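# Stack four numbered cartons on pallet, largest at bottom

## Task

Build a single straight column of the four identical cube cartons that sits entirely on the small square wooden pallet, with no bench item touching it. Each carton bears a number on its underside face; the column must go from the highest number at the base to the lowest at the top, each carton smaller than the one beneath, and every carton must again rest on its numbered face. Tipping a carton over on the table and back to read its number is allowed. The stack must stand without the robot supporting it; at the end, release and move the grippers away.

## Robot and tools

Robot: two 7-joint xArm7 arms with parallel grippers, named left_arm and right_arm. The names are labels, not image sides. left_arm is mounted on the +y side, right_arm on the -y side. Their bases are tilted relative to the table; any mounting plates and the metal frame behind the arms are fixed obstacles counted as part of the nearby arm.

Scene frame: origin on the table top midway between the arms, +z up, +x out over the table. Gripper poses in results are in this frame: end_effector_position in metres, orientation as quaternion wxyz, plus linear (m/s) and angular (rad/s) velocities. The printed hand position can be off from the true one, more so at long reach. The gripper fingers point along its own +z and close along its own y; the reported point lies between the pads when closed, roughly 2 cm short of the fingertips, and the tips advance about 10 mm along +z as they close.

Tool execute_actions takes "actions": a list holding either nothing, one action, or one wait, and an optional boolean "pictures" (images come by default). An empty list just reports the state. A wait is {"steps": N}, N up to 300 control steps of 1/30 s, counted from the previous result; it commands nothing new. An action is {"rows": [...], "steps": N} with 1 to 15 rows and N up to 15 (default 15). Each row drives one step; if rows run out, the last row repeats.

Every row is one flat list of 16 numbers, each within [-1, 1], covering both arms even if only one moves: left_arm joints 1-7 then left opening, then right_arm joints 1-7 then right opening. Joint order: waist, shoulder, upper arm roll, elbow, forearm roll, wrist pitch, wrist roll. The joint entries are offsets, not poses: scaled so 1.0 equals 2.036 rad, measured from that arm's joint angles in the most recent result that listed them (before any such result in the scene, or for later calls in the same reply, from where the arm is when the action begins). They are not relative to the previous row. So an all-zero row sends the arm back to those reference angles; it is not a pause. Stated joint ranges (rad): waist -6.283..6.283, shoulder -2.059..2.094, upper arm roll -6.283..6.283, elbow -0.192..3.927, forearm roll -6.283..6.283, wrist pitch -1.693..3.142, wrist roll -6.283..6.283. A call asking a joint more than 0.010 rad outward beyond its range is refused entirely; true limits may differ by up to 0.010 rad, and an over-request is clipped at the real end, reported by a "joint sent to its limit" line (absence of that line proves nothing). The opening entry is absolute, not an offset: +1 fully open, -1 closed.

Motion limits: joint targets move at most 3.14 rad/s with a 0.16 s ramp-up, all joints of an arm arriving together; targets stay within 0.623 rad of measured angles per step, and are scaled back if they would put the gripper over 70 mm from where it is. Large moves therefore take several actions. Between calls the arms keep heading to the last row sent until they nearly stop or a step is HELD.

Result lines: Joint positions and Joint velocities give, per arm, the seven joints (rad, rad/s) then the finger-pad gap (m, m/s; 0.084 m fully open). grip_measured is the measured opening on the command scale. HELD marks steps where your row was not (fully) sent. "joint command not followed" means the clearance check altered or blocked joint targets; the rest still ran. Joint torques are total drive output with per-arm offset, scale and noise. MOTOR HOT appears from 65 °C; at 80 °C an OVER-TEMPERATURE FAULT brakes the arm until cool. A TORQUE FAULT (load limits: waist and shoulder 46.5, upper arm roll, elbow, forearm roll 27.9, wrist pitch and wrist roll 18.6 N m, held mass included) stops the arm, backs the joint off, pauses 10 s and drops the rest of the call.

Gripping: to hold, keep commanding an opening well under grip_measured; the bigger the gap, the harder the squeeze (about 24 N per pad up to ~6 cm wide objects). Closing fast can press harder and even spring open. Echoing grip_measured still squeezes lightly.

Cameras: cam_high, cam_low, cam_left_wrist, cam_right_wrist, each 896x504, with calibration given (pinhole plus radial, K, world-to-camera transform); wrist camera poses follow the arm's joints. zoom_image takes "camera" (one of those names) and "region" [x0, y0, x1, y1] in that camera's pixels from top-left, at most 504x504, and returns a closer view of the latest image. Use it to read the carton numbers.

Other tools: read_manual (optional "section", default "licences") only returns URDF licence text. finished_scene takes integer "scene" (1 to 2) and ends that scene irreversibly, reporting success; replying without a tool call also ends things.

Avoid: knocking or placing anything off the table (fails), arm-to-arm collisions or hard pressing, drops, slips, slams and hard pushes. Brief external tugs on held items or pushes on loose ones may happen. Smooth, low-effort, quick motion is preferred. Finish with grippers open and withdrawn so the stack stands alone.

Each tool is called after "Emit:" as name(argument=value, ...) on one line, values as JSON.

## Session

Emit:
execute_actions(actions=[])

Scene clock: 0.00 s of 8408.00 s.
left_arm: end_effector_position=(+0.3922, +0.2049, +0.3600) grip_measured=+1.00 end_effector_quat_wxyz=(+0.088, -0.668, +0.737, -0.059) end_effector_velocity=(-0.000, -0.000, -0.000) end_effector_angular_velocity=(-0.000, +0.001, -0.000) | right_arm: end_effector_position=(+0.6671, -0.0544, +0.3811) grip_measured=+1.00 end_effector_quat_wxyz=(+0.373, -0.180, +0.881, +0.229) end_effector_velocity=(+0.000, -0.000, -0.000) end_effector_angular_velocity=(-0.000, +0.000, -0.000)
Joint positions: left_arm=[-0.585 -0.634 -0.11   0.703  0.652  1.201  0.994  0.084] | right_arm=[ 1.577  0.264 -0.985  1.107  0.158  0.052 -3.375  0.084]
Joint velocities: left_arm=[ 0.     0.    -0.    -0.    -0.001  0.     0.     0.   ] | right_arm=[-0.002 -0.     0.001  0.    -0.     0.     0.    -0.   ]
Joint torques (N m, as the arm reports them, + toward a larger angle): no reading

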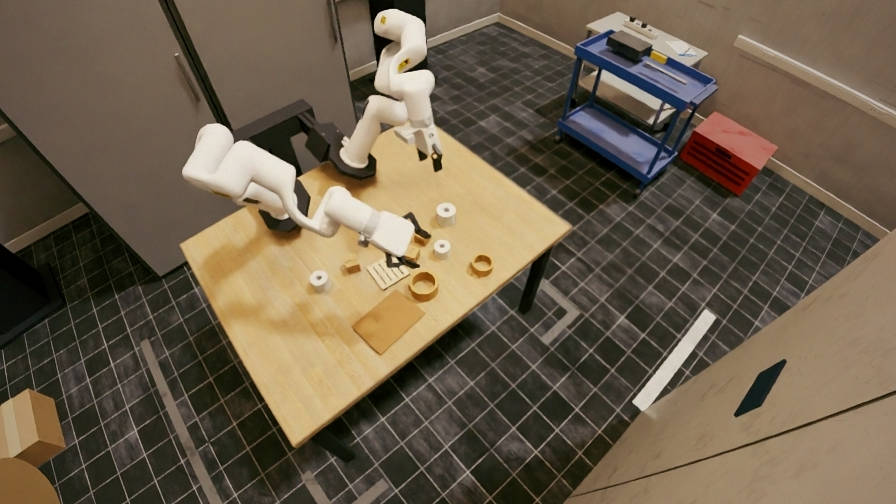

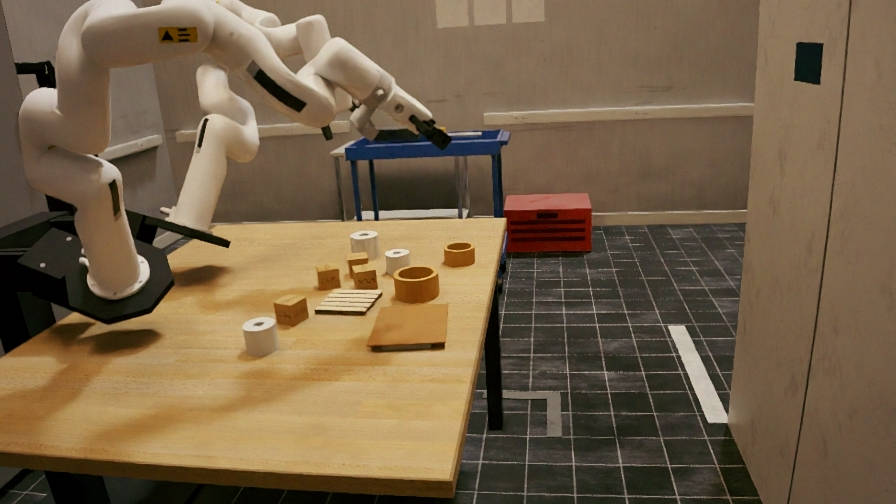

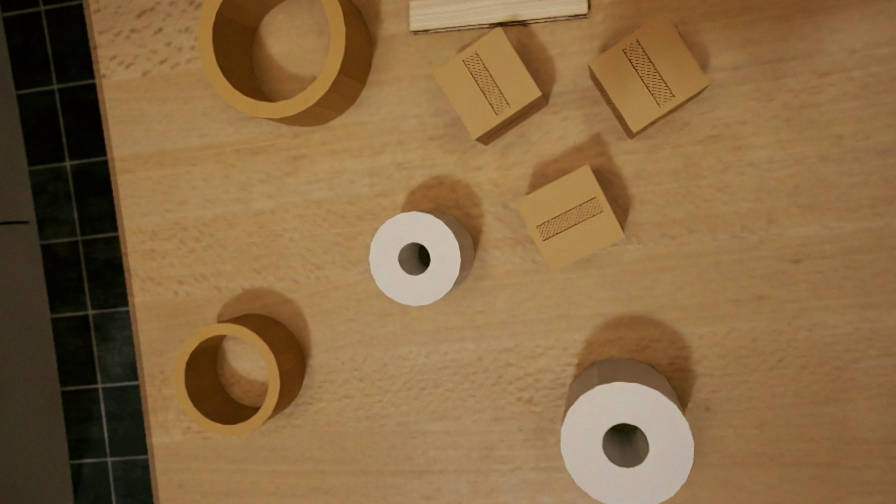

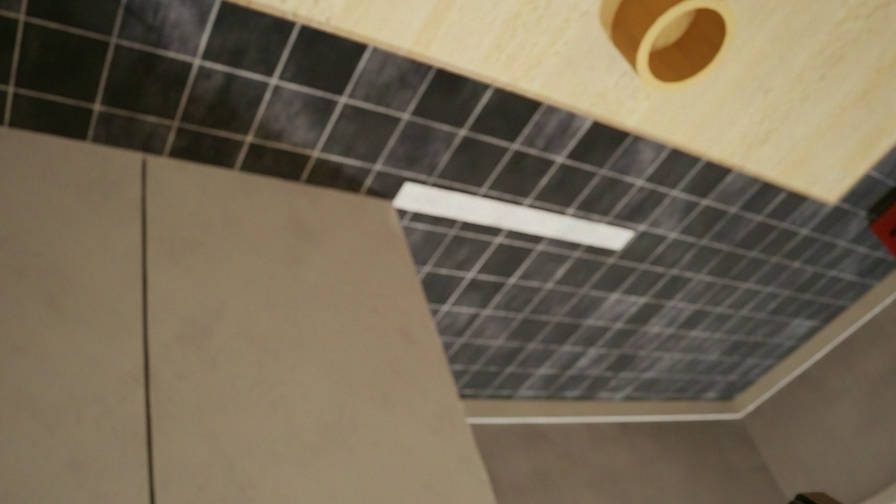

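Emit:
zoom_image(camera="cam_low", region=[220, 220, 500, 370])

Emit:
zoom_image(camera="cam_high", region=[290, 190, 510, 360])

Emit:
zoom_image(camera="cam_left_wrist", region=[400, 0, 740, 290])

Region (220, 220, 500, 370) of cam_low's 896x504 image, scaled by 1.800, with more detail than that image has; it fills the top 270 rows of this view, and the rest is white.

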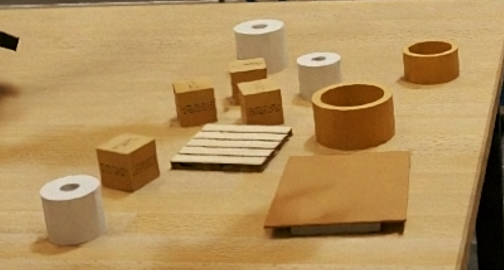

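Region (290, 190, 510, 360) of cam_high's 896x504 image, scaled by 2.291, with more detail than that image has; it fills the top 389 rows of this view, and the rest is white.

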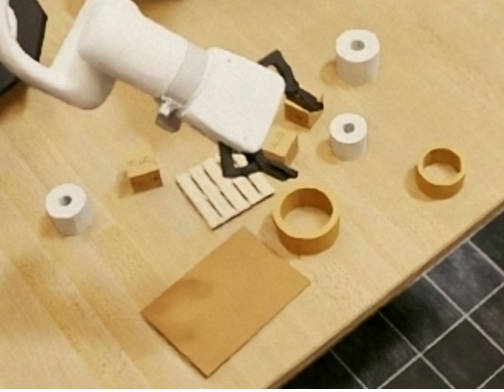

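Region (400, 0, 740, 290) of cam_left_wrist's 896x504 image, scaled by 1.482, with more detail than that image has; it fills the top 430 rows of this view, and the rest is white.

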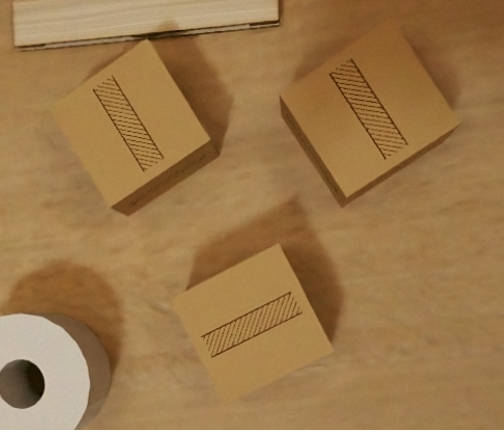

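Emit:
zoom_image(camera="cam_low", region=[265, 280, 395, 335])

Emit:
zoom_image(camera="cam_high", region=[330, 240, 430, 300])

Region (265, 280, 395, 335) of cam_low's 896x504 image, scaled by 3.877, with more detail than that image has; it fills the top 213 rows of this view, and the rest is white.

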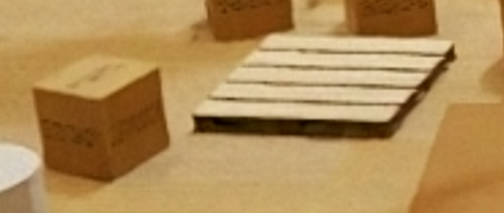

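Region (330, 240, 430, 300) of cam_high's 896x504 image, scaled by 5.040, with more detail than that image has; it fills the top 302 rows of this view, and the rest is white.

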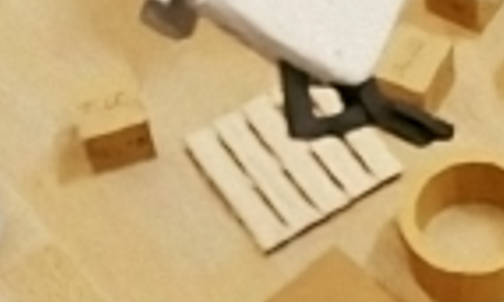

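Emit:
execute_actions(actions=[{"rows": [[0.7875,0.0496,-0.6612,-0.0196,-0.3202,-0.3009,-0.8114,1,0.5162,0.1508,-0.4247,-0.3288,-0.0776,0.2836,0.6537,1]], "steps": 15}], pictures=false)

Emit:
execute_actions(actions=[{"steps": 30}])

Scene clock: 120.50 s of 8408.00 s.
left_arm: end_effector_position=(+0.4160, +0.0719, +0.3341) grip_measured=+1.00 end_effector_quat_wxyz=(+0.029, +0.899, -0.408, +0.155) end_effector_velocity=(+0.027, -0.180, -0.262) end_effector_angular_velocity=(-0.385, +0.564, +2.123) | right_arm: end_effector_position=(+0.5453, -0.0648, +0.2372) grip_measured=+1.00 end_effector_quat_wxyz=(+0.172, -0.154, +0.959, +0.163) end_effector_velocity=(-0.302, -0.139, -0.262) end_effector_angular_velocity=(-0.561, +0.902, -0.408)
Joint positions: left_arm=[ 0.092 -0.557 -0.787  0.674  0.158  0.735  0.317  0.084] | right_arm=[ 1.845  0.378 -1.253  0.863  0.1    0.265 -3.106  0.084]
Joint velocities: left_arm=[ 2.024  0.121 -2.019 -0.054 -0.756 -0.702 -2.012 -0.   ] | right_arm=[ 0.826  0.281 -0.824 -0.62  -0.144  0.529  0.822 -0.   ]
Joint torques (N m, as the arm reports them, + toward a larger angle): left_arm=[ -7.58 -12.36  -1.44  11.47   0.44  -1.64  -0.5 ] | right_arm=[ 8.73 -3.35  1.48 10.94  1.33 -2.25  0.05]
Steps of this call (steps 1 to 90: nothing new was sent; then 117.00 s passed at rest; steps 91 to 105: all 15 steps of this action). Readings (joint positions):
91: left_arm=[-0.585 -0.634 -0.110 0.703 0.652 1.201 0.994] | right_arm=[1.577 0.264 -0.985 1.107 0.158 0.052 -3.374]
92: left_arm=[-0.581 -0.633 -0.112 0.703 0.648 1.197 0.990] | right_arm=[1.580 0.266 -0.989 1.105 0.157 0.055 -3.371]
94: left_arm=[-0.542 -0.628 -0.150 0.701 0.609 1.158 0.950] | right_arm=[1.610 0.278 -1.021 1.078 0.150 0.082 -3.340]
98: left_arm=[-0.350 -0.598 -0.346 0.689 0.423 0.981 0.758] | right_arm=[1.685 0.316 -1.093 1.000 0.132 0.148 -3.266]
105: the state above

Scene clock: 121.50 s of 8408.00 s.
left_arm: end_effector_position=(+0.4144, +0.1307, +0.1600) grip_measured=+1.00 end_effector_quat_wxyz=(-0.000, +0.984, +0.178, +0.000) end_effector_velocity=(-0.001, +0.003, -0.002) end_effector_angular_velocity=(+0.002, +0.006, +0.012) | right_arm: end_effector_position=(+0.3461, -0.1565, +0.1799) grip_measured=+1.00 end_effector_quat_wxyz=(+0.000, +0.250, +0.968, +0.000) end_effector_velocity=(-0.003, -0.002, -0.001) end_effector_angular_velocity=(-0.006, +0.002, -0.011)
Joint positions: left_arm=[ 1.017 -0.533 -1.455  0.664  0.     0.588 -0.657  0.084] | right_arm=[ 2.626  0.571 -1.849  0.439  0.     0.628 -2.045  0.084]
Joint velocities: left_arm=[ 0.008 -0.    -0.002 -0.002 -0.001  0.    -0.006  0.   ] | right_arm=[ 0.01   0.004 -0.005 -0.007 -0.003  0.004  0.016 -0.   ]
Joint torques (N m, as the arm reports them, + toward a larger angle): left_arm=[-11.75  -2.06  -0.4    9.63  -0.5   -1.42  -0.68] | right_arm=[ 4.59  2.1  -0.41  9.56  1.14 -1.56 -0.24]
Steps of this call (steps 1 to 30: the robot went on to your last target). Readings (joint positions):
1: left_arm=[0.159 -0.553 -0.854 0.672 0.135 0.714 0.250] | right_arm=[1.874 0.388 -1.282 0.842 0.095 0.283 -3.077]
2: left_arm=[0.224 -0.550 -0.920 0.670 0.116 0.696 0.185] | right_arm=[1.904 0.397 -1.312 0.821 0.090 0.301 -3.047]
4: left_arm=[0.350 -0.546 -1.042 0.668 0.087 0.669 0.059] | right_arm=[1.971 0.417 -1.374 0.777 0.080 0.339 -2.980]
8: left_arm=[0.575 -0.541 -1.205 0.666 0.053 0.638 -0.168] | right_arm=[2.136 0.459 -1.504 0.684 0.058 0.418 -2.813]
30: the state above
camera_calibration (this result's frames):
cam_left_wrist: T_world_to_cam=[[0.344971, -0.938291, -0.0246038, 0.020008], [-0.938585, -0.345045, -0.00134055, 0.501188], [-0.00723158, 0.0235552, -0.999696, 0.290136], [0, 0, 0, 1]] pos_world=[0.465603, 0.184871, 0.291212]
cam_right_wrist: T_world_to_cam=[[0.488794, 0.872268, 0.0151006, -0.0031163], [0.87217, -0.488989, 0.014447, -0.315842], [0.0199857, 0.00610874, -0.999782, 0.306942], [0, 0, 0, 1]] pos_world=[0.270857, -0.1536, 0.311485]

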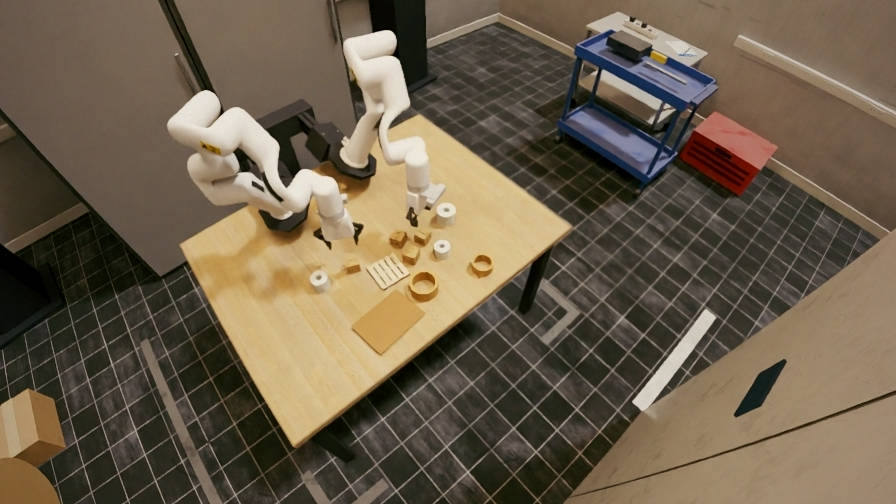

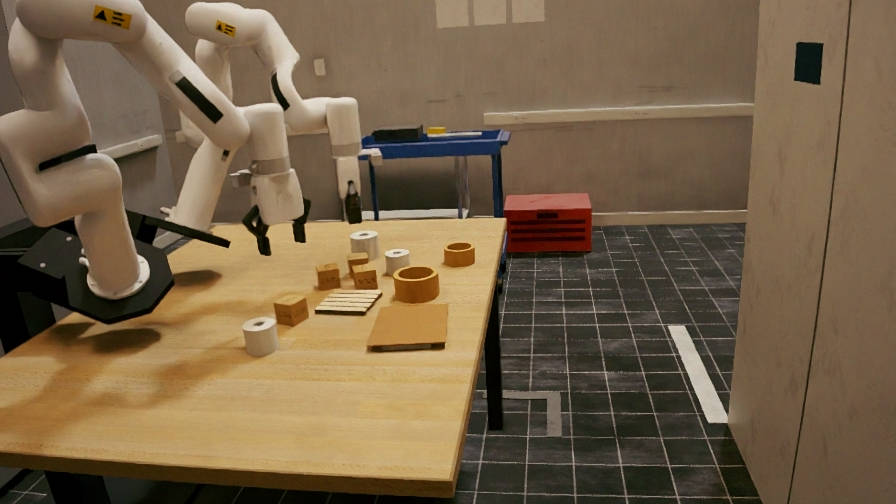

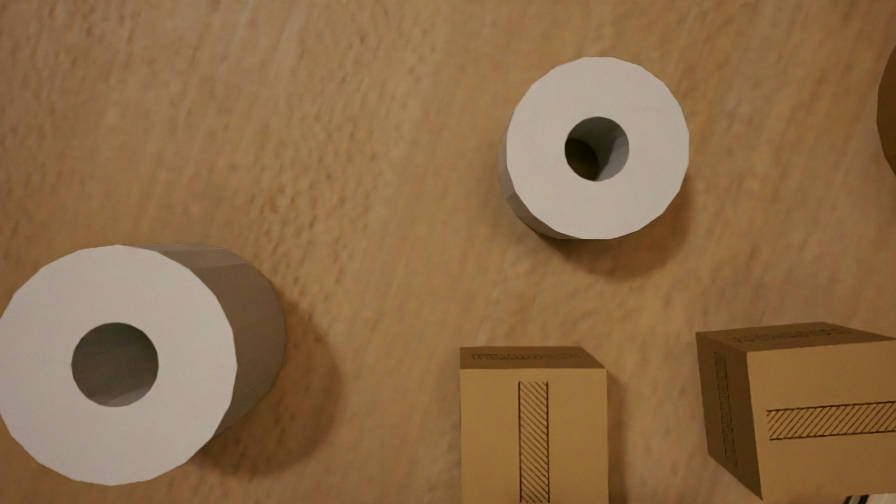

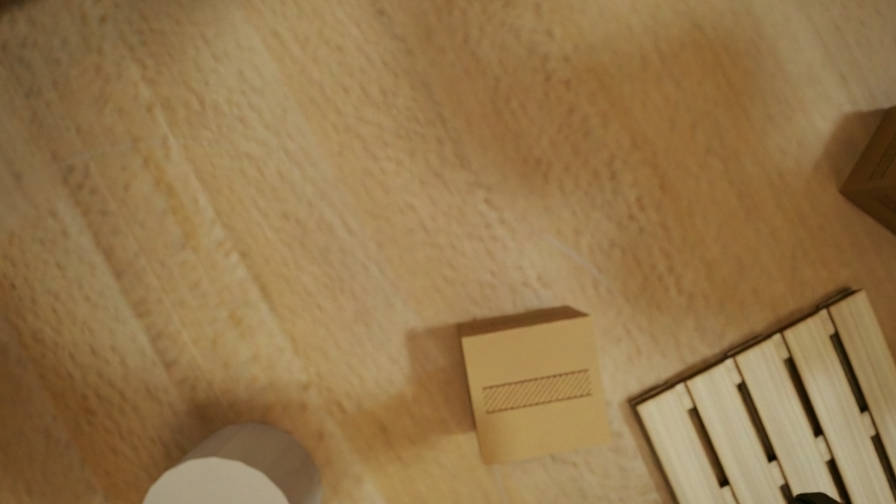

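Emit:
execute_actions(actions=[{"rows": [[0.1931,-0.0027,-0.1567,-0.0105,0,-0.1077,0.0098,1,-0.2781,-0.0039,0.2531,-0.0133,0,-0.1604,-0.0589,0.7],[0.1931,-0.0027,-0.1567,-0.0105,0,-0.1077,0.0098,1,-0.2781,-0.0039,0.2531,-0.0133,0,-0.1604,-0.0589,0.7],[0.1931,-0.0027,-0.1567,-0.0105,0,-0.1077,0.0098,1,-0.2781,-0.0039,0.2531,-0.0133,0,-0.1604,-0.0589,0.7],[0.1931,-0.0027,-0.1567,-0.0105,0,-0.1077,0.0098,1,-0.2781,-0.0039,0.2531,-0.0133,0,-0.1604,-0.0589,0.7],[0.1931,-0.0027,-0.1567,-0.0105,0,-0.1077,0.0098,1,-0.2781,-0.0039,0.2531,-0.0133,0,-0.1604,-0.0589,0.7],[0.1931,-0.0027,-0.1567,-0.0105,0,-0.1077,0.0098,1,-0.2781,-0.0039,0.2531,-0.0133,0,-0.1604,-0.0589,0.7],[0.1931,-0.0027,-0.1567,-0.0105,0,-0.1077,0.0098,1,-0.2781,-0.0039,0.2531,-0.0133,0,-0.1604,-0.0589,0.7],[0.1931,-0.0027,-0.1567,-0.0105,0,-0.1077,0.0098,1,-0.2781,-0.0039,0.2531,-0.0133,0,-0.1604,-0.0589,0.7],[0.1931,-0.0027,-0.1567,-0.0105,0,-0.1077,0.0098,1,-0.2781,-0.0039,0.2531,-0.0133,0,-0.1604,-0.0589,0.7],[0.1931,-0.0027,-0.1567,-0.0105,0,-0.1077,0.0098,1,-0.2781,-0.0039,0.2531,-0.0133,0,-0.1604,-0.0589,0.7],[0.1931,-0.0027,-0.1567,-0.0105,0,-0.1077,0.0098,1,-0.2781,-0.0039,0.2531,-0.0133,0,-0.1604,-0.0589,0.7],[0.28,-0.015,-0.23,-0.004,0,-0.147,0.0098,1,-0.385,0.015,0.34,-0.007,0,-0.212,-0.0589,0.7],[0.28,-0.015,-0.23,-0.004,0,-0.147,0.0098,1,-0.385,0.015,0.34,-0.007,0,-0.212,-0.0589,0.7],[0.28,-0.015,-0.23,-0.004,0,-0.147,0.0098,1,-0.385,0.015,0.34,-0.007,0,-0.212,-0.0589,0.7],[0.3577,-0.0349,-0.2955,0.0056,0,-0.1859,0.0098,1,-0.4726,0.0439,0.4132,0.0048,0,-0.2631,-0.0589,0.7]], "steps": 15}], pictures=false)

Emit:
execute_actions(actions=[{"steps": 20}])

Scene clock: 229.93 s of 8408.00 s.
left_arm: end_effector_position=(+0.4151, +0.1386, +0.0854) grip_measured=+1.00 end_effector_quat_wxyz=(-0.000, +0.984, +0.177, +0.002) end_effector_velocity=(+0.024, -0.018, -0.152) end_effector_angular_velocity=(-0.012, -0.052, -0.034) | right_arm: end_effector_position=(+0.3414, -0.1488, +0.0919) grip_measured=+0.70 end_effector_quat_wxyz=(+0.002, +0.178, +0.984, -0.003) end_effector_velocity=(+0.022, +0.024, -0.159) end_effector_angular_velocity=(+0.033, -0.055, +0.083)
Joint positions: left_arm=[ 1.442 -0.543 -1.803  0.648  0.     0.354 -0.637  0.084] | right_arm=[ 2.038  0.572 -1.318  0.416  0.     0.293 -2.16   0.073]
Joint velocities: left_arm=[ 1.005 -0.134 -0.886  0.102  0.001 -0.488  0.005 -0.   ] | right_arm=[-1.231  0.182  1.062  0.098 -0.001 -0.657 -0.054  0.   ]
Joint torques (N m, as the arm reports them, + toward a larger angle): left_arm=[-3.04  4.79 -0.87  6.2  -0.69 -1.47 -0.65] | right_arm=[-0.82 -1.74  0.4   5.1   1.27 -1.27 -0.4 ]
Steps of this call (steps 1 to 15: the robot went on to your last target; steps 16 to 90: nothing new was sent; then 104.93 s passed at rest; steps 91 to 105: all 15 steps of this action). Readings (joint positions):
91: left_arm=[1.018 -0.533 -1.456 0.663 0.000 0.588 -0.658] | right_arm=[2.628 0.571 -1.850 0.438 0.000 0.629 -2.044]
92: left_arm=[1.021 -0.533 -1.458 0.663 0.000 0.586 -0.657] | right_arm=[2.625 0.571 -1.847 0.438 0.000 0.627 -2.045]
94: left_arm=[1.059 -0.533 -1.491 0.663 0.000 0.563 -0.655] | right_arm=[2.586 0.571 -1.811 0.437 0.000 0.603 -2.053]
98: left_arm=[1.277 -0.537 -1.666 0.649 0.000 0.444 -0.644] | right_arm=[2.339 0.567 -1.587 0.425 0.000 0.462 -2.106]
105: the state above

Scene clock: 230.60 s of 8408.00 s.
left_arm: end_effector_position=(+0.4132, +0.1397, +0.0327) grip_measured=+1.00 end_effector_quat_wxyz=(-0.000, +0.984, +0.178, -0.000) end_effector_velocity=(-0.001, +0.001, -0.001) end_effector_angular_velocity=(+0.001, +0.002, +0.001) | right_arm: end_effector_position=(+0.3393, -0.1475, +0.0360) grip_measured=+0.70 end_effector_quat_wxyz=(+0.000, +0.175, +0.985, -0.000) end_effector_velocity=(-0.000, -0.000, -0.001) end_effector_angular_velocity=(-0.001, +0.002, +0.000)
Joint positions: left_arm=[ 1.744 -0.604 -2.056  0.675  0.     0.21  -0.637  0.084] | right_arm=[ 1.665  0.66  -1.009  0.448  0.     0.093 -2.165  0.073]
Joint velocities: left_arm=[ 0.005 -0.002 -0.004 -0.    -0.001 -0.002  0.     0.   ] | right_arm=[-0.007  0.002  0.005  0.001 -0.001 -0.002 -0.     0.   ]
Joint torques (N m, as the arm reports them, + toward a larger angle): left_arm=[-14.48  15.13  -0.66   6.4   -0.62  -1.42  -0.64] | right_arm=[ 7.08 -8.48 -0.33  4.33  1.56 -1.64  0.11]
Steps of this call (steps 1 to 20: the robot went on to your last target). Readings (joint positions):
1: left_arm=[1.481 -0.549 -1.837 0.652 0.000 0.335 -0.637] | right_arm=[1.991 0.579 -1.278 0.419 0.000 0.268 -2.162]
2: left_arm=[1.528 -0.557 -1.876 0.655 0.000 0.313 -0.637] | right_arm=[1.935 0.590 -1.231 0.423 0.000 0.238 -2.163]
4: left_arm=[1.625 -0.577 -1.956 0.663 0.000 0.268 -0.637] | right_arm=[1.819 0.618 -1.137 0.432 0.000 0.178 -2.164]
8: left_arm=[1.722 -0.599 -2.035 0.671 0.000 0.223 -0.637] | right_arm=[1.696 0.653 -1.036 0.444 0.000 0.112 -2.165]
20: the state above
camera_calibration (this result's frames):
cam_left_wrist: T_world_to_cam=[[0.345408, -0.938112, -0.0252935, 0.0255683], [-0.938416, -0.345509, -0.000407828, 0.502935], [-0.00835652, 0.0238766, -0.99968, 0.163116], [0, 0, 0, 1]] pos_world=[0.464494, 0.19386, 0.163915]
cam_right_wrist: T_world_to_cam=[[0.349486, 0.936837, 0.0139891, 0.05136], [0.936772, -0.349668, 0.0137787, -0.304765], [0.0178, 0.00828913, -0.999807, 0.164186], [0, 0, 0, 1]] pos_world=[0.264623, -0.156043, 0.167635]

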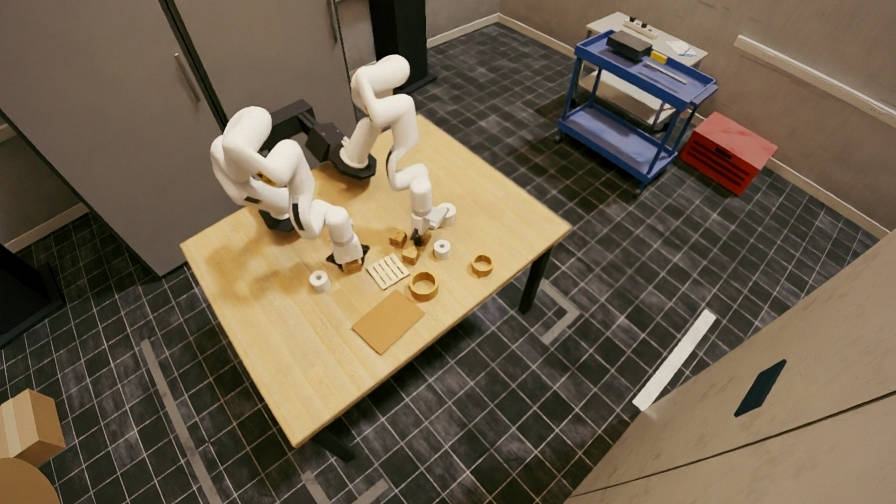

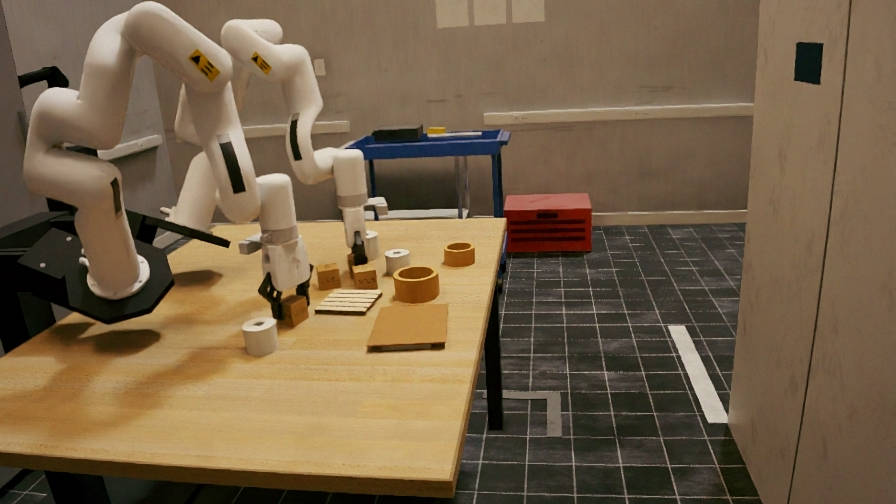

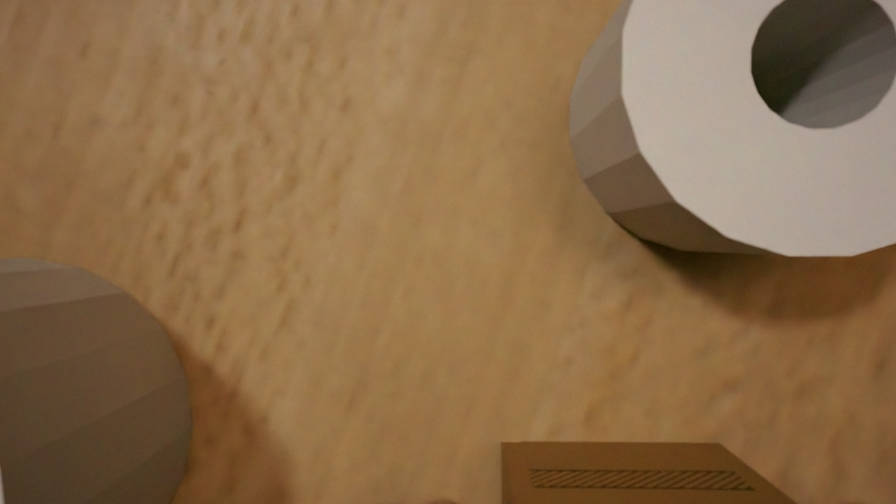

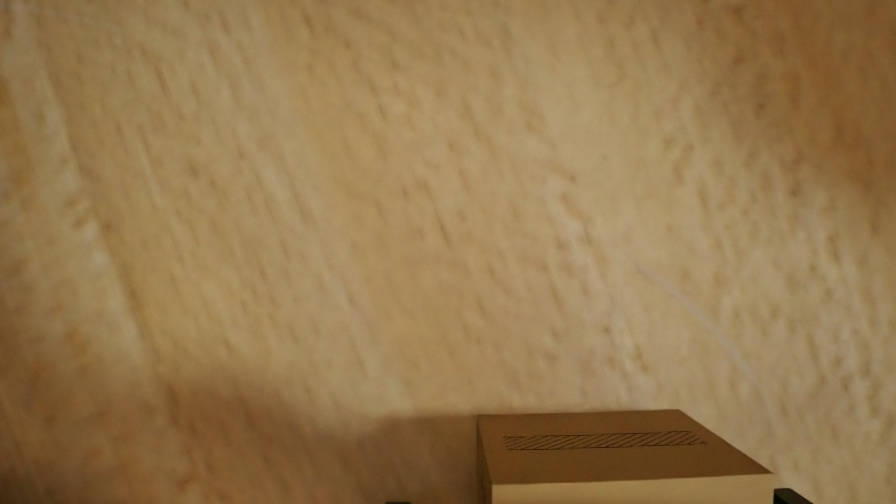

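Emit:
execute_actions(actions=[{"rows": [[0,0,0,0,0,0,0,0.8,0,0,0,0,0,0,0,0.6],[0,0,0,0,0,0,0,0.6,0,0,0,0,0,0,0,0.5],[0,0,0,0,0,0,0,0.45,0,0,0,0,0,0,0,0.4],[0,0,0,0,0,0,0,0.35,0,0,0,0,0,0,0,0.33],[0,0,0,0,0,0,0,0.28,0,0,0,0,0,0,0,0.28],[0,0,0,0,0,0,0,0.22,0,0,0,0,0,0,0,0.22],[0,0,0,0,0,0,0,0.16,0,0,0,0,0,0,0,0.16],[0,0,0,0,0,0,0,0.1,0,0,0,0,0,0,0,0.1],[0,0,0,0,0,0,0,0.04,0,0,0,0,0,0,0,0.04],[0,0,0,0,0,0,0,-0.04,0,0,0,0,0,0,0,-0.04],[0,0,0,0,0,0,0,-0.12,0,0,0,0,0,0,0,-0.12],[0,0,0,0,0,0,0,-0.2,0,0,0,0,0,0,0,-0.2],[0,0,0,0,0,0,0,-0.3,0,0,0,0,0,0,0,-0.3],[0,0,0,0,0,0,0,-0.4,0,0,0,0,0,0,0,-0.4]], "steps": 15}], pictures=false)

Scene clock: 269.40 s of 8408.00 s.
left_arm: end_effector_position=(+0.4132, +0.1396, +0.0328) grip_measured=+0.13 end_effector_quat_wxyz=(-0.000, +0.984, +0.178, -0.000) end_effector_velocity=(+0.000, -0.000, +0.000) end_effector_angular_velocity=(-0.000, -0.000, +0.001) | right_arm: end_effector_position=(+0.3394, -0.1474, +0.0360) grip_measured=+0.13 end_effector_quat_wxyz=(+0.000, +0.175, +0.985, -0.000) end_effector_velocity=(+0.000, -0.000, +0.000) end_effector_angular_velocity=(+0.000, -0.000, -0.001)
Joint positions: left_arm=[ 1.744 -0.604 -2.057  0.675  0.     0.21  -0.637  0.05 ] | right_arm=[ 1.665  0.66  -1.009  0.449  0.     0.093 -2.165  0.05 ]
Joint velocities: left_arm=[-0.     0.     0.    -0.    -0.001 -0.     0.    -0.   ] | right_arm=[-0.    -0.001 -0.001  0.    -0.     0.    -0.    -0.   ]
Joint torques (N m, as the arm reports them, + toward a larger angle): left_arm=[-13.94  15.    -0.43   6.2   -0.76  -1.46  -0.56] | right_arm=[ 6.34 -8.23 -0.4   4.37  1.48 -1.61 -0.32]
Steps of this call (steps 1 to 15: the robot went on to your last target; steps 16 to 90: nothing new was sent; then 35.30 s passed at rest; steps 91 to 105: all 15 steps of this action). Readings (joint positions):
91: left_arm=[1.745 -0.604 -2.057 0.675 0.000 0.210 -0.637] | right_arm=[1.664 0.660 -1.008 0.448 0.000 0.093 -2.165]
92: left_arm=[1.745 -0.604 -2.057 0.675 0.000 0.210 -0.637] | right_arm=[1.664 0.660 -1.008 0.448 0.000 0.093 -2.165]
94: left_arm=[1.745 -0.604 -2.057 0.675 0.000 0.210 -0.637] | right_arm=[1.665 0.660 -1.008 0.448 0.000 0.093 -2.165]
98: left_arm=[1.745 -0.604 -2.057 0.675 0.000 0.210 -0.637] | right_arm=[1.665 0.660 -1.009 0.448 0.000 0.093 -2.165]
105: the state above

Emit:
execute_actions(actions=[{"rows": [[-0.164,0.0322,0.139,-0.0159,0,0.078,0,-0.4,0.1939,-0.0476,-0.1595,-0.0182,0,0.1024,0,-0.4],[-0.164,0.0322,0.139,-0.0159,0,0.078,0,-0.4,0.1939,-0.0476,-0.1595,-0.0182,0,0.1024,0,-0.4],[-0.164,0.0322,0.139,-0.0159,0,0.078,0,-0.4,0.1939,-0.0476,-0.1595,-0.0182,0,0.1024,0,-0.4],[-0.164,0.0322,0.139,-0.0159,0,0.078,0,-0.4,0.1939,-0.0476,-0.1595,-0.0182,0,0.1024,0,-0.4],[-0.164,0.0322,0.139,-0.0159,0,0.078,0,-0.4,0.1939,-0.0476,-0.1595,-0.0182,0,0.1024,0,-0.4],[-0.164,0.0322,0.139,-0.0159,0,0.078,0,-0.4,0.1939,-0.0476,-0.1595,-0.0182,0,0.1024,0,-0.4],[-0.2672,0.0363,0.2245,-0.0123,0,0.1326,0,-0.4,0.3119,-0.0491,-0.2657,-0.0142,0,0.1704,0,-0.4],[-0.2672,0.0363,0.2245,-0.0123,0,0.1326,0,-0.4,0.3119,-0.0491,-0.2657,-0.0142,0,0.1704,0,-0.4],[-0.2672,0.0363,0.2245,-0.0123,0,0.1326,0,-0.4,0.3119,-0.0491,-0.2657,-0.0142,0,0.1704,0,-0.4],[-0.2672,0.0363,0.2245,-0.0123,0,0.1326,0,-0.4,0.3119,-0.0491,-0.2657,-0.0142,0,0.1704,0,-0.4],[-0.2672,0.0363,0.2245,-0.0123,0,0.1326,0,-0.4,0.3119,-0.0491,-0.2657,-0.0142,0,0.1704,0,-0.4],[-0.2672,0.0363,0.2245,-0.0123,0,0.1326,0,-0.4,0.3119,-0.0491,-0.2657,-0.0142,0,0.1704,0,-0.4],[-0.2672,0.0363,0.2245,-0.0123,0,0.1326,0,-0.4,0.3119,-0.0491,-0.2657,-0.0142,0,0.1704,0,-0.4],[-0.2672,0.0363,0.2245,-0.0123,0,0.1326,0,-0.4,0.3119,-0.0491,-0.2657,-0.0142,0,0.1704,0,-0.4],[-0.15,0.0694,0.259,0.0448,-0.7715,0.6684,0,-0.4,0.3119,-0.0491,-0.2657,-0.0142,0.2,0.4,-0.1,-0.4]], "steps": 15}], pictures=false)

Scene clock: 301.83 s of 8408.00 s.
left_arm: end_effector_position=(+0.4174, +0.1357, +0.1223) grip_measured=+0.13 end_effector_quat_wxyz=(-0.000, +0.985, +0.174, +0.004) end_effector_velocity=(-0.021, +0.011, +0.044) end_effector_angular_velocity=(+0.002, +0.071, +0.037) | right_arm: end_effector_position=(+0.3458, -0.1508, +0.1247) grip_measured=+0.13 end_effector_quat_wxyz=(+0.006, +0.179, +0.984, -0.005) end_effector_velocity=(-0.017, -0.019, +0.053) end_effector_angular_velocity=(-0.027, +0.067, -0.033)
Joint positions: left_arm=[ 1.229 -0.532 -1.625  0.652  0.     0.463 -0.637  0.05 ] | right_arm=[ 2.263  0.562 -1.515  0.421  0.     0.417 -2.165  0.05 ]
Joint velocities: left_arm=[-0.32   0.022  0.294 -0.018 -0.018  0.213 -0.    -0.   ] | right_arm=[ 0.436 -0.024 -0.398 -0.015  0.014  0.289 -0.01   0.   ]
Joint torques (N m, as the arm reports them, + toward a larger angle): left_arm=[-6.29  2.75 -0.72  7.65 -1.2  -1.41 -0.56] | right_arm=[ 1.44 -1.46  0.06  7.01  1.95 -1.17 -0.09]
Steps of this call (steps 1 to 15: the robot went on to your last target; steps 16 to 90: nothing new was sent; then 28.93 s passed at rest; steps 91 to 105: all 15 steps of this action). Readings (joint positions):
91: left_arm=[1.744 -0.604 -2.056 0.675 0.000 0.210 -0.637] | right_arm=[1.665 0.660 -1.009 0.448 0.000 0.093 -2.165]
92: left_arm=[1.741 -0.603 -2.054 0.675 0.000 0.212 -0.637] | right_arm=[1.668 0.659 -1.011 0.448 0.000 0.095 -2.165]
94: left_arm=[1.704 -0.596 -2.019 0.669 0.000 0.232 -0.637] | right_arm=[1.706 0.651 -1.044 0.442 0.000 0.118 -2.165]
98: left_arm=[1.503 -0.557 -1.852 0.654 0.000 0.324 -0.637] | right_arm=[1.930 0.596 -1.227 0.425 0.000 0.233 -2.165]
105: the state above

Emit:
execute_actions(actions=[{"rows": [[0.1029,0.034,0.0468,0.0561,-0.7715,0.5441,0,-0.4,-0.2486,-0.1129,-0.2894,0.1009,0.6,0.5667,-0.2628,-0.4]], "steps": 15}], pictures=false)

Emit:
execute_actions(actions=[{"steps": 20}])

Scene clock: 307.83 s of 8408.00 s.
left_arm: end_effector_position=(+0.4226, -0.0013, +0.2975) grip_measured=+0.13 end_effector_quat_wxyz=(+0.460, +0.461, +0.537, -0.537) end_effector_velocity=(-0.001, -0.000, +0.000) end_effector_angular_velocity=(-0.000, -0.000, -0.003) | right_arm: end_effector_position=(+0.3249, -0.1832, +0.1974) grip_measured=+0.13 end_effector_quat_wxyz=(-0.507, +0.536, +0.605, +0.298) end_effector_velocity=(+0.354, -0.151, +0.153) end_effector_angular_velocity=(+1.049, +0.079, -1.843)
Joint positions: left_arm=[ 1.438 -0.462 -1.53   0.766 -1.57   1.571 -0.637  0.05 ] | right_arm=[ 1.89   0.388 -1.969  0.575  0.992  1.404 -2.619  0.05 ]
Joint velocities: left_arm=[-0.    -0.001 -0.    -0.     0.002  0.002  0.    -0.   ] | right_arm=[-0.617 -0.257 -0.626  0.235  1.067  0.775 -0.38   0.   ]
Joint torques (N m, as the arm reports them, + toward a larger angle): left_arm=[-12.72   2.68  -1.11   8.18  -1.69   1.19  -0.68] | right_arm=[ 5.65  3.41  1.09  5.08  1.32  1.84 -0.02]
Steps of this call (steps 1 to 60: the robot went on to your last target; steps 61 to 130: nothing new was sent; then 1.17 s passed at rest; steps 131 to 145: all 15 steps of this action). Readings (joint positions):
131: left_arm=[1.439 -0.462 -1.529 0.766 -1.570 1.570 -0.637] | right_arm=[2.300 0.560 -1.550 0.420 0.408 0.907 -2.369]
132: left_arm=[1.439 -0.462 -1.529 0.766 -1.570 1.570 -0.637] | right_arm=[2.298 0.559 -1.552 0.421 0.411 0.911 -2.371]
134: left_arm=[1.439 -0.462 -1.530 0.766 -1.570 1.571 -0.637] | right_arm=[2.266 0.546 -1.582 0.434 0.450 0.952 -2.392]
138: left_arm=[1.438 -0.462 -1.530 0.766 -1.570 1.571 -0.637] | right_arm=[2.083 0.469 -1.773 0.504 0.669 1.162 -2.500]
145: the state above

Scene clock: 308.50 s of 8408.00 s.
left_arm: end_effector_position=(+0.4226, -0.0013, +0.2975) grip_measured=+0.13 end_effector_quat_wxyz=(+0.460, +0.461, +0.537, -0.537) end_effector_velocity=(+0.000, -0.000, -0.000) end_effector_angular_velocity=(+0.000, +0.000, +0.000) | right_arm: end_effector_position=(+0.4045, -0.2401, +0.2304) grip_measured=+0.13 end_effector_quat_wxyz=(-0.479, +0.585, +0.462, +0.464) end_effector_velocity=(+0.002, -0.004, -0.000) end_effector_angular_velocity=(+0.002, +0.000, -0.014)
Joint positions: left_arm=[ 1.438 -0.462 -1.53   0.766 -1.57   1.571 -0.637  0.05 ] | right_arm=[ 1.758  0.333 -2.103  0.626  1.221  1.57  -2.7    0.05 ]
Joint velocities: left_arm=[ 0.    -0.001 -0.     0.    -0.001  0.    -0.     0.   ] | right_arm=[-0.005 -0.003 -0.006  0.001  0.004  0.001 -0.001  0.   ]
Joint torques (N m, as the arm reports them, + toward a larger angle): left_arm=[-12.81   2.74  -0.91   8.23  -1.82   1.2   -0.55] | right_arm=[ 4.14  5.92  0.12  5.84  1.92  1.98 -0.15]
Steps of this call (steps 1 to 20: the robot went on to your last target). Readings (joint positions):
1: left_arm=[1.438 -0.462 -1.530 0.766 -1.570 1.571 -0.637] | right_arm=[1.870 0.379 -1.989 0.583 1.027 1.429 -2.631]
2: left_arm=[1.438 -0.462 -1.530 0.766 -1.570 1.571 -0.637] | right_arm=[1.850 0.371 -2.009 0.590 1.060 1.453 -2.643]
4: left_arm=[1.438 -0.462 -1.530 0.766 -1.570 1.571 -0.637] | right_arm=[1.815 0.356 -2.045 0.604 1.123 1.498 -2.665]
8: left_arm=[1.438 -0.462 -1.530 0.766 -1.570 1.571 -0.637] | right_arm=[1.769 0.338 -2.092 0.622 1.199 1.553 -2.692]
20: the state above
camera_calibration (this result's frames):
cam_left_wrist: T_world_to_cam=[[0.988744, -0.0250402, -0.147505, -0.337559], [0.147525, -0.0010575, 0.989058, -0.289635], [-0.0249222, -0.999686, 0.00264845, 0.138721], [0, 0, 0, 1]] pos_world=[0.379945, 0.129918, 0.236307]
cam_right_wrist: T_world_to_cam=[[0.982215, -0.130255, -0.135232, -0.365138], [-0.149727, -0.108771, -0.982726, 0.325987], [0.113295, 0.985496, -0.126339, 0.352878], [0, 0, 0, 1]] pos_world=[0.367474, -0.359863, 0.31556]

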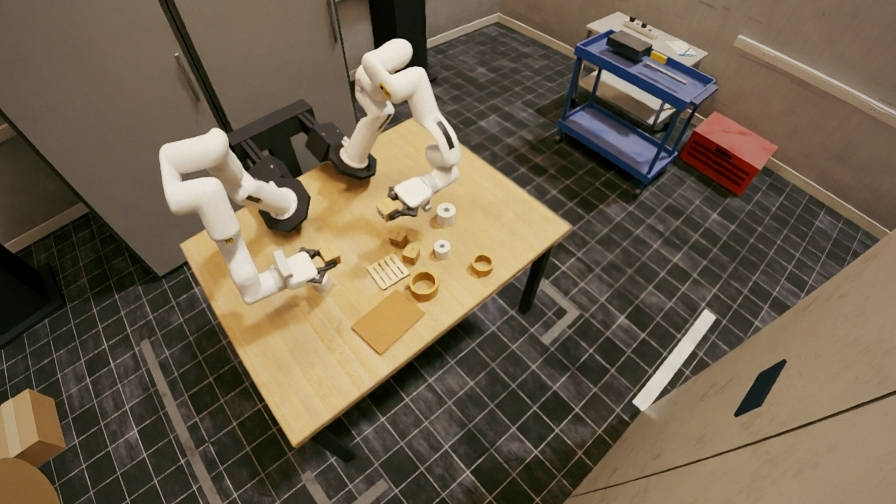

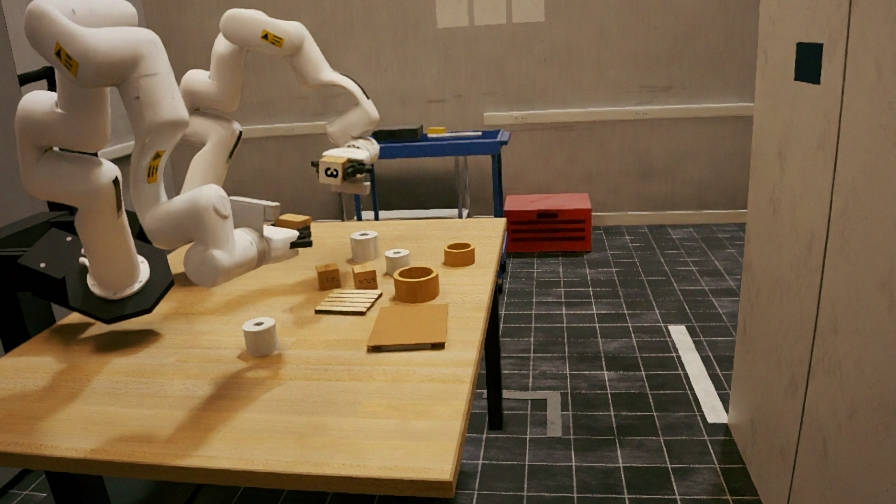

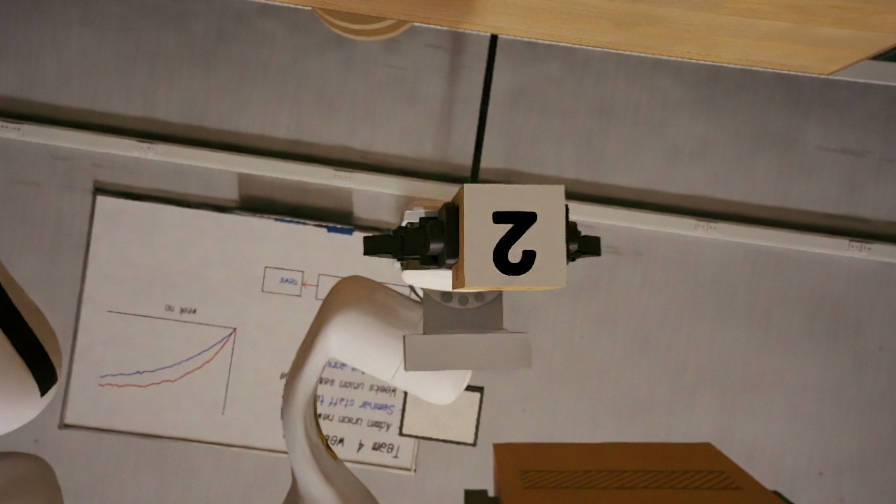

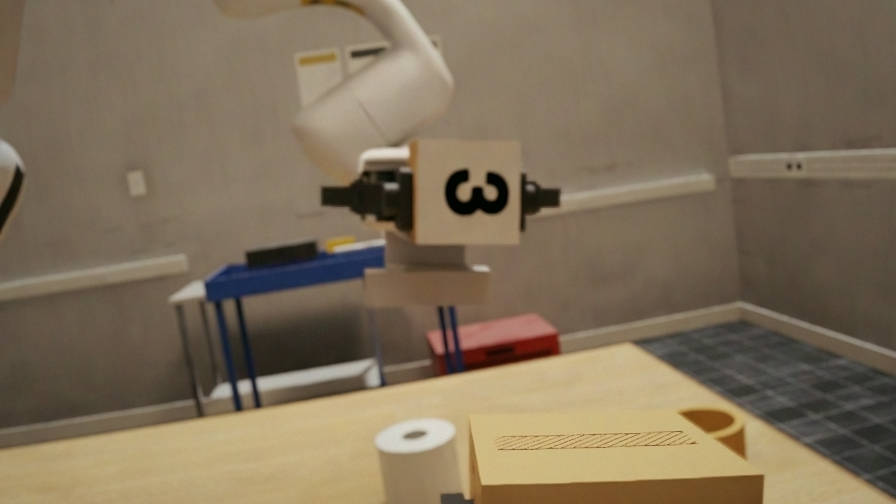

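Emit:
execute_actions(actions=[{"rows": [[-0.1169,-0.0334,-0.0344,-0.057,0.7711,-0.3,0,-0.4,0.2,0.0836,0.2037,-0.076,-0.3993,-0.3256,0.1626,-0.4],[-0.1169,-0.0334,-0.0344,-0.057,0.7711,-0.3,0,-0.4,0.2,0.0836,0.2037,-0.076,-0.3993,-0.3256,0.1626,-0.4],[-0.1169,-0.0334,-0.0344,-0.057,0.7711,-0.3,0,-0.4,0.2,0.0836,0.2037,-0.076,-0.3993,-0.3256,0.1626,-0.4],[-0.1169,-0.0334,-0.0344,-0.057,0.7711,-0.3,0,-0.4,0.2,0.0836,0.2037,-0.076,-0.3993,-0.3256,0.1626,-0.4],[-0.1169,-0.0334,-0.0344,-0.057,0.7711,-0.3,0,-0.4,0.2,0.0836,0.2037,-0.076,-0.3993,-0.3256,0.1626,-0.4],[-0.1169,-0.0334,-0.0344,-0.057,0.7711,-0.3,0,-0.4,0.2,0.0836,0.2037,-0.076,-0.3993,-0.3256,0.1626,-0.4],[-0.1169,-0.0334,-0.0344,-0.057,0.7711,-0.3,0,-0.4,0.2,0.0836,0.2037,-0.076,-0.3993,-0.3256,0.1626,-0.4],[-0.1169,-0.0334,-0.0344,-0.057,0.7711,-0.3,0,-0.4,0.2,0.0836,0.2037,-0.076,-0.3993,-0.3256,0.1626,-0.4],[-0.1169,-0.0334,-0.0344,-0.057,0.7711,-0.3,0,-0.4,0.2,0.0836,0.2037,-0.076,-0.3993,-0.3256,0.1626,-0.4],[-0.1169,-0.0334,-0.0344,-0.057,0.7711,-0.3,0,-0.4,0.2,0.0836,0.2037,-0.076,-0.3993,-0.3256,0.1626,-0.4],[-0.1169,-0.0334,-0.0344,-0.057,0.7711,-0.3,0,-0.4,0.2,0.0836,0.2037,-0.076,-0.3993,-0.3256,0.1626,-0.4],[-0.1169,-0.0334,-0.0344,-0.057,0.7711,-0.3,0,-0.4,0.2,0.0836,0.2037,-0.076,-0.3993,-0.3256,0.1626,-0.4],[-0.1169,-0.0334,-0.0344,-0.057,0.7711,-0.3,0,-0.4,0.2,0.0836,0.2037,-0.076,-0.3993,-0.3256,0.1626,-0.4],[-0.1169,-0.0334,-0.0344,-0.057,0.7711,-0.3,0,-0.4,0.2,0.0836,0.2037,-0.076,-0.3993,-0.3256,0.1626,-0.4],[-0.1169,-0.0334,-0.0344,-0.057,0.7711,-0.5359,0,-0.4,0.2662,0.1115,0.2716,-0.1012,-0.5997,-0.555,0.2628,-0.4]], "steps": 15}], pictures=false)

Emit:
execute_actions(actions=[{"steps": 30}], pictures=false)

Scene clock: 340.83 s of 8408.00 s.
left_arm: end_effector_position=(+0.3073, +0.0259, +0.1691) grip_measured=+0.13 end_effector_quat_wxyz=(+0.193, +0.747, +0.493, -0.402) end_effector_velocity=(-0.205, +0.277, -0.259) end_effector_angular_velocity=(+1.507, -0.831, -1.923) | right_arm: end_effector_position=(+0.2662, -0.1887, +0.1392) grip_measured=+0.13 end_effector_quat_wxyz=(-0.393, +0.448, +0.799, +0.077) end_effector_velocity=(-0.159, -0.089, -0.209) end_effector_angular_velocity=(-1.849, -1.430, +2.865)
Joint positions: left_arm=[ 1.272 -0.51  -1.58   0.684 -0.972  1.145 -0.637  0.05 ] | right_arm=[ 2.062  0.46  -1.793  0.51   0.635  1.078 -2.453  0.05 ]
Joint velocities: left_arm=[-0.349 -0.099 -0.103 -0.17   2.087 -0.901  0.    -0.   ] | right_arm=[ 0.968  0.407  1.004 -0.365 -2.056 -1.523  0.758  0.   ]
Joint torques (N m, as the arm reports them, + toward a larger angle): left_arm=[-11.28   2.85  -0.3    8.2   -0.6    0.1   -0.55] | right_arm=[ 2.47  0.61 -1.94  6.72  2.2   0.41 -0.55]
Steps of this call (steps 1 to 15: the robot went on to your last target; steps 16 to 90: nothing new was sent; then 28.83 s passed at rest; steps 91 to 105: all 15 steps of this action). Readings (joint positions):
91: left_arm=[1.438 -0.462 -1.530 0.766 -1.570 1.571 -0.637] | right_arm=[1.757 0.332 -2.104 0.626 1.222 1.570 -2.700]
92: left_arm=[1.437 -0.463 -1.530 0.766 -1.567 1.567 -0.637] | right_arm=[1.759 0.333 -2.103 0.626 1.219 1.567 -2.698]
94: left_arm=[1.423 -0.466 -1.532 0.760 -1.528 1.528 -0.637] | right_arm=[1.781 0.342 -2.082 0.618 1.181 1.527 -2.678]
98: left_arm=[1.363 -0.484 -1.554 0.729 -1.364 1.380 -0.637] | right_arm=[1.866 0.378 -1.992 0.585 1.046 1.398 -2.612]
105: the state above

Scene clock: 341.83 s of 8408.00 s.
left_arm: end_effector_position=(+0.4157, +0.1364, +0.1263) grip_measured=+0.13 end_effector_quat_wxyz=(-0.001, +0.985, +0.175, +0.002) end_effector_velocity=(+0.001, -0.000, +0.000) end_effector_angular_velocity=(+0.001, -0.003, -0.004) | right_arm: end_effector_position=(+0.3449, -0.1528, +0.1292) grip_measured=+0.13 end_effector_quat_wxyz=(+0.003, +0.182, +0.983, -0.007) end_effector_velocity=(-0.000, +0.000, -0.000) end_effector_angular_velocity=(-0.001, -0.001, +0.003)
Joint positions: left_arm=[ 1.2   -0.53  -1.6    0.65  -0.001  0.48  -0.637  0.05 ] | right_arm=[ 2.299  0.56  -1.551  0.42   0.001  0.441 -2.165  0.05 ]
Joint velocities: left_arm=[-0.001 -0.     0.     0.     0.004 -0.002 -0.    -0.   ] | right_arm=[ 0.001  0.     0.001 -0.001 -0.001 -0.     0.    -0.   ]
Joint torques (N m, as the arm reports them, + toward a larger angle): left_arm=[-12.79   1.66  -0.28   8.97  -0.57  -1.55  -0.55] | right_arm=[ 5.13 -0.89 -0.44  8.15  1.77 -1.36 -0.1 ]
Steps of this call (steps 1 to 30: the robot went on to your last target). Readings (joint positions):
1: left_arm=[1.261 -0.513 -1.583 0.679 -0.902 1.113 -0.637] | right_arm=[2.093 0.473 -1.760 0.498 0.567 1.026 -2.428]
2: left_arm=[1.252 -0.516 -1.586 0.674 -0.839 1.075 -0.637] | right_arm=[2.125 0.486 -1.729 0.486 0.495 0.968 -2.399]
4: left_arm=[1.240 -0.519 -1.589 0.668 -0.733 0.972 -0.637] | right_arm=[2.183 0.511 -1.669 0.463 0.344 0.822 -2.330]
8: left_arm=[1.225 -0.523 -1.592 0.662 -0.489 0.766 -0.637] | right_arm=[2.264 0.545 -1.587 0.435 0.109 0.562 -2.217]
30: the state above


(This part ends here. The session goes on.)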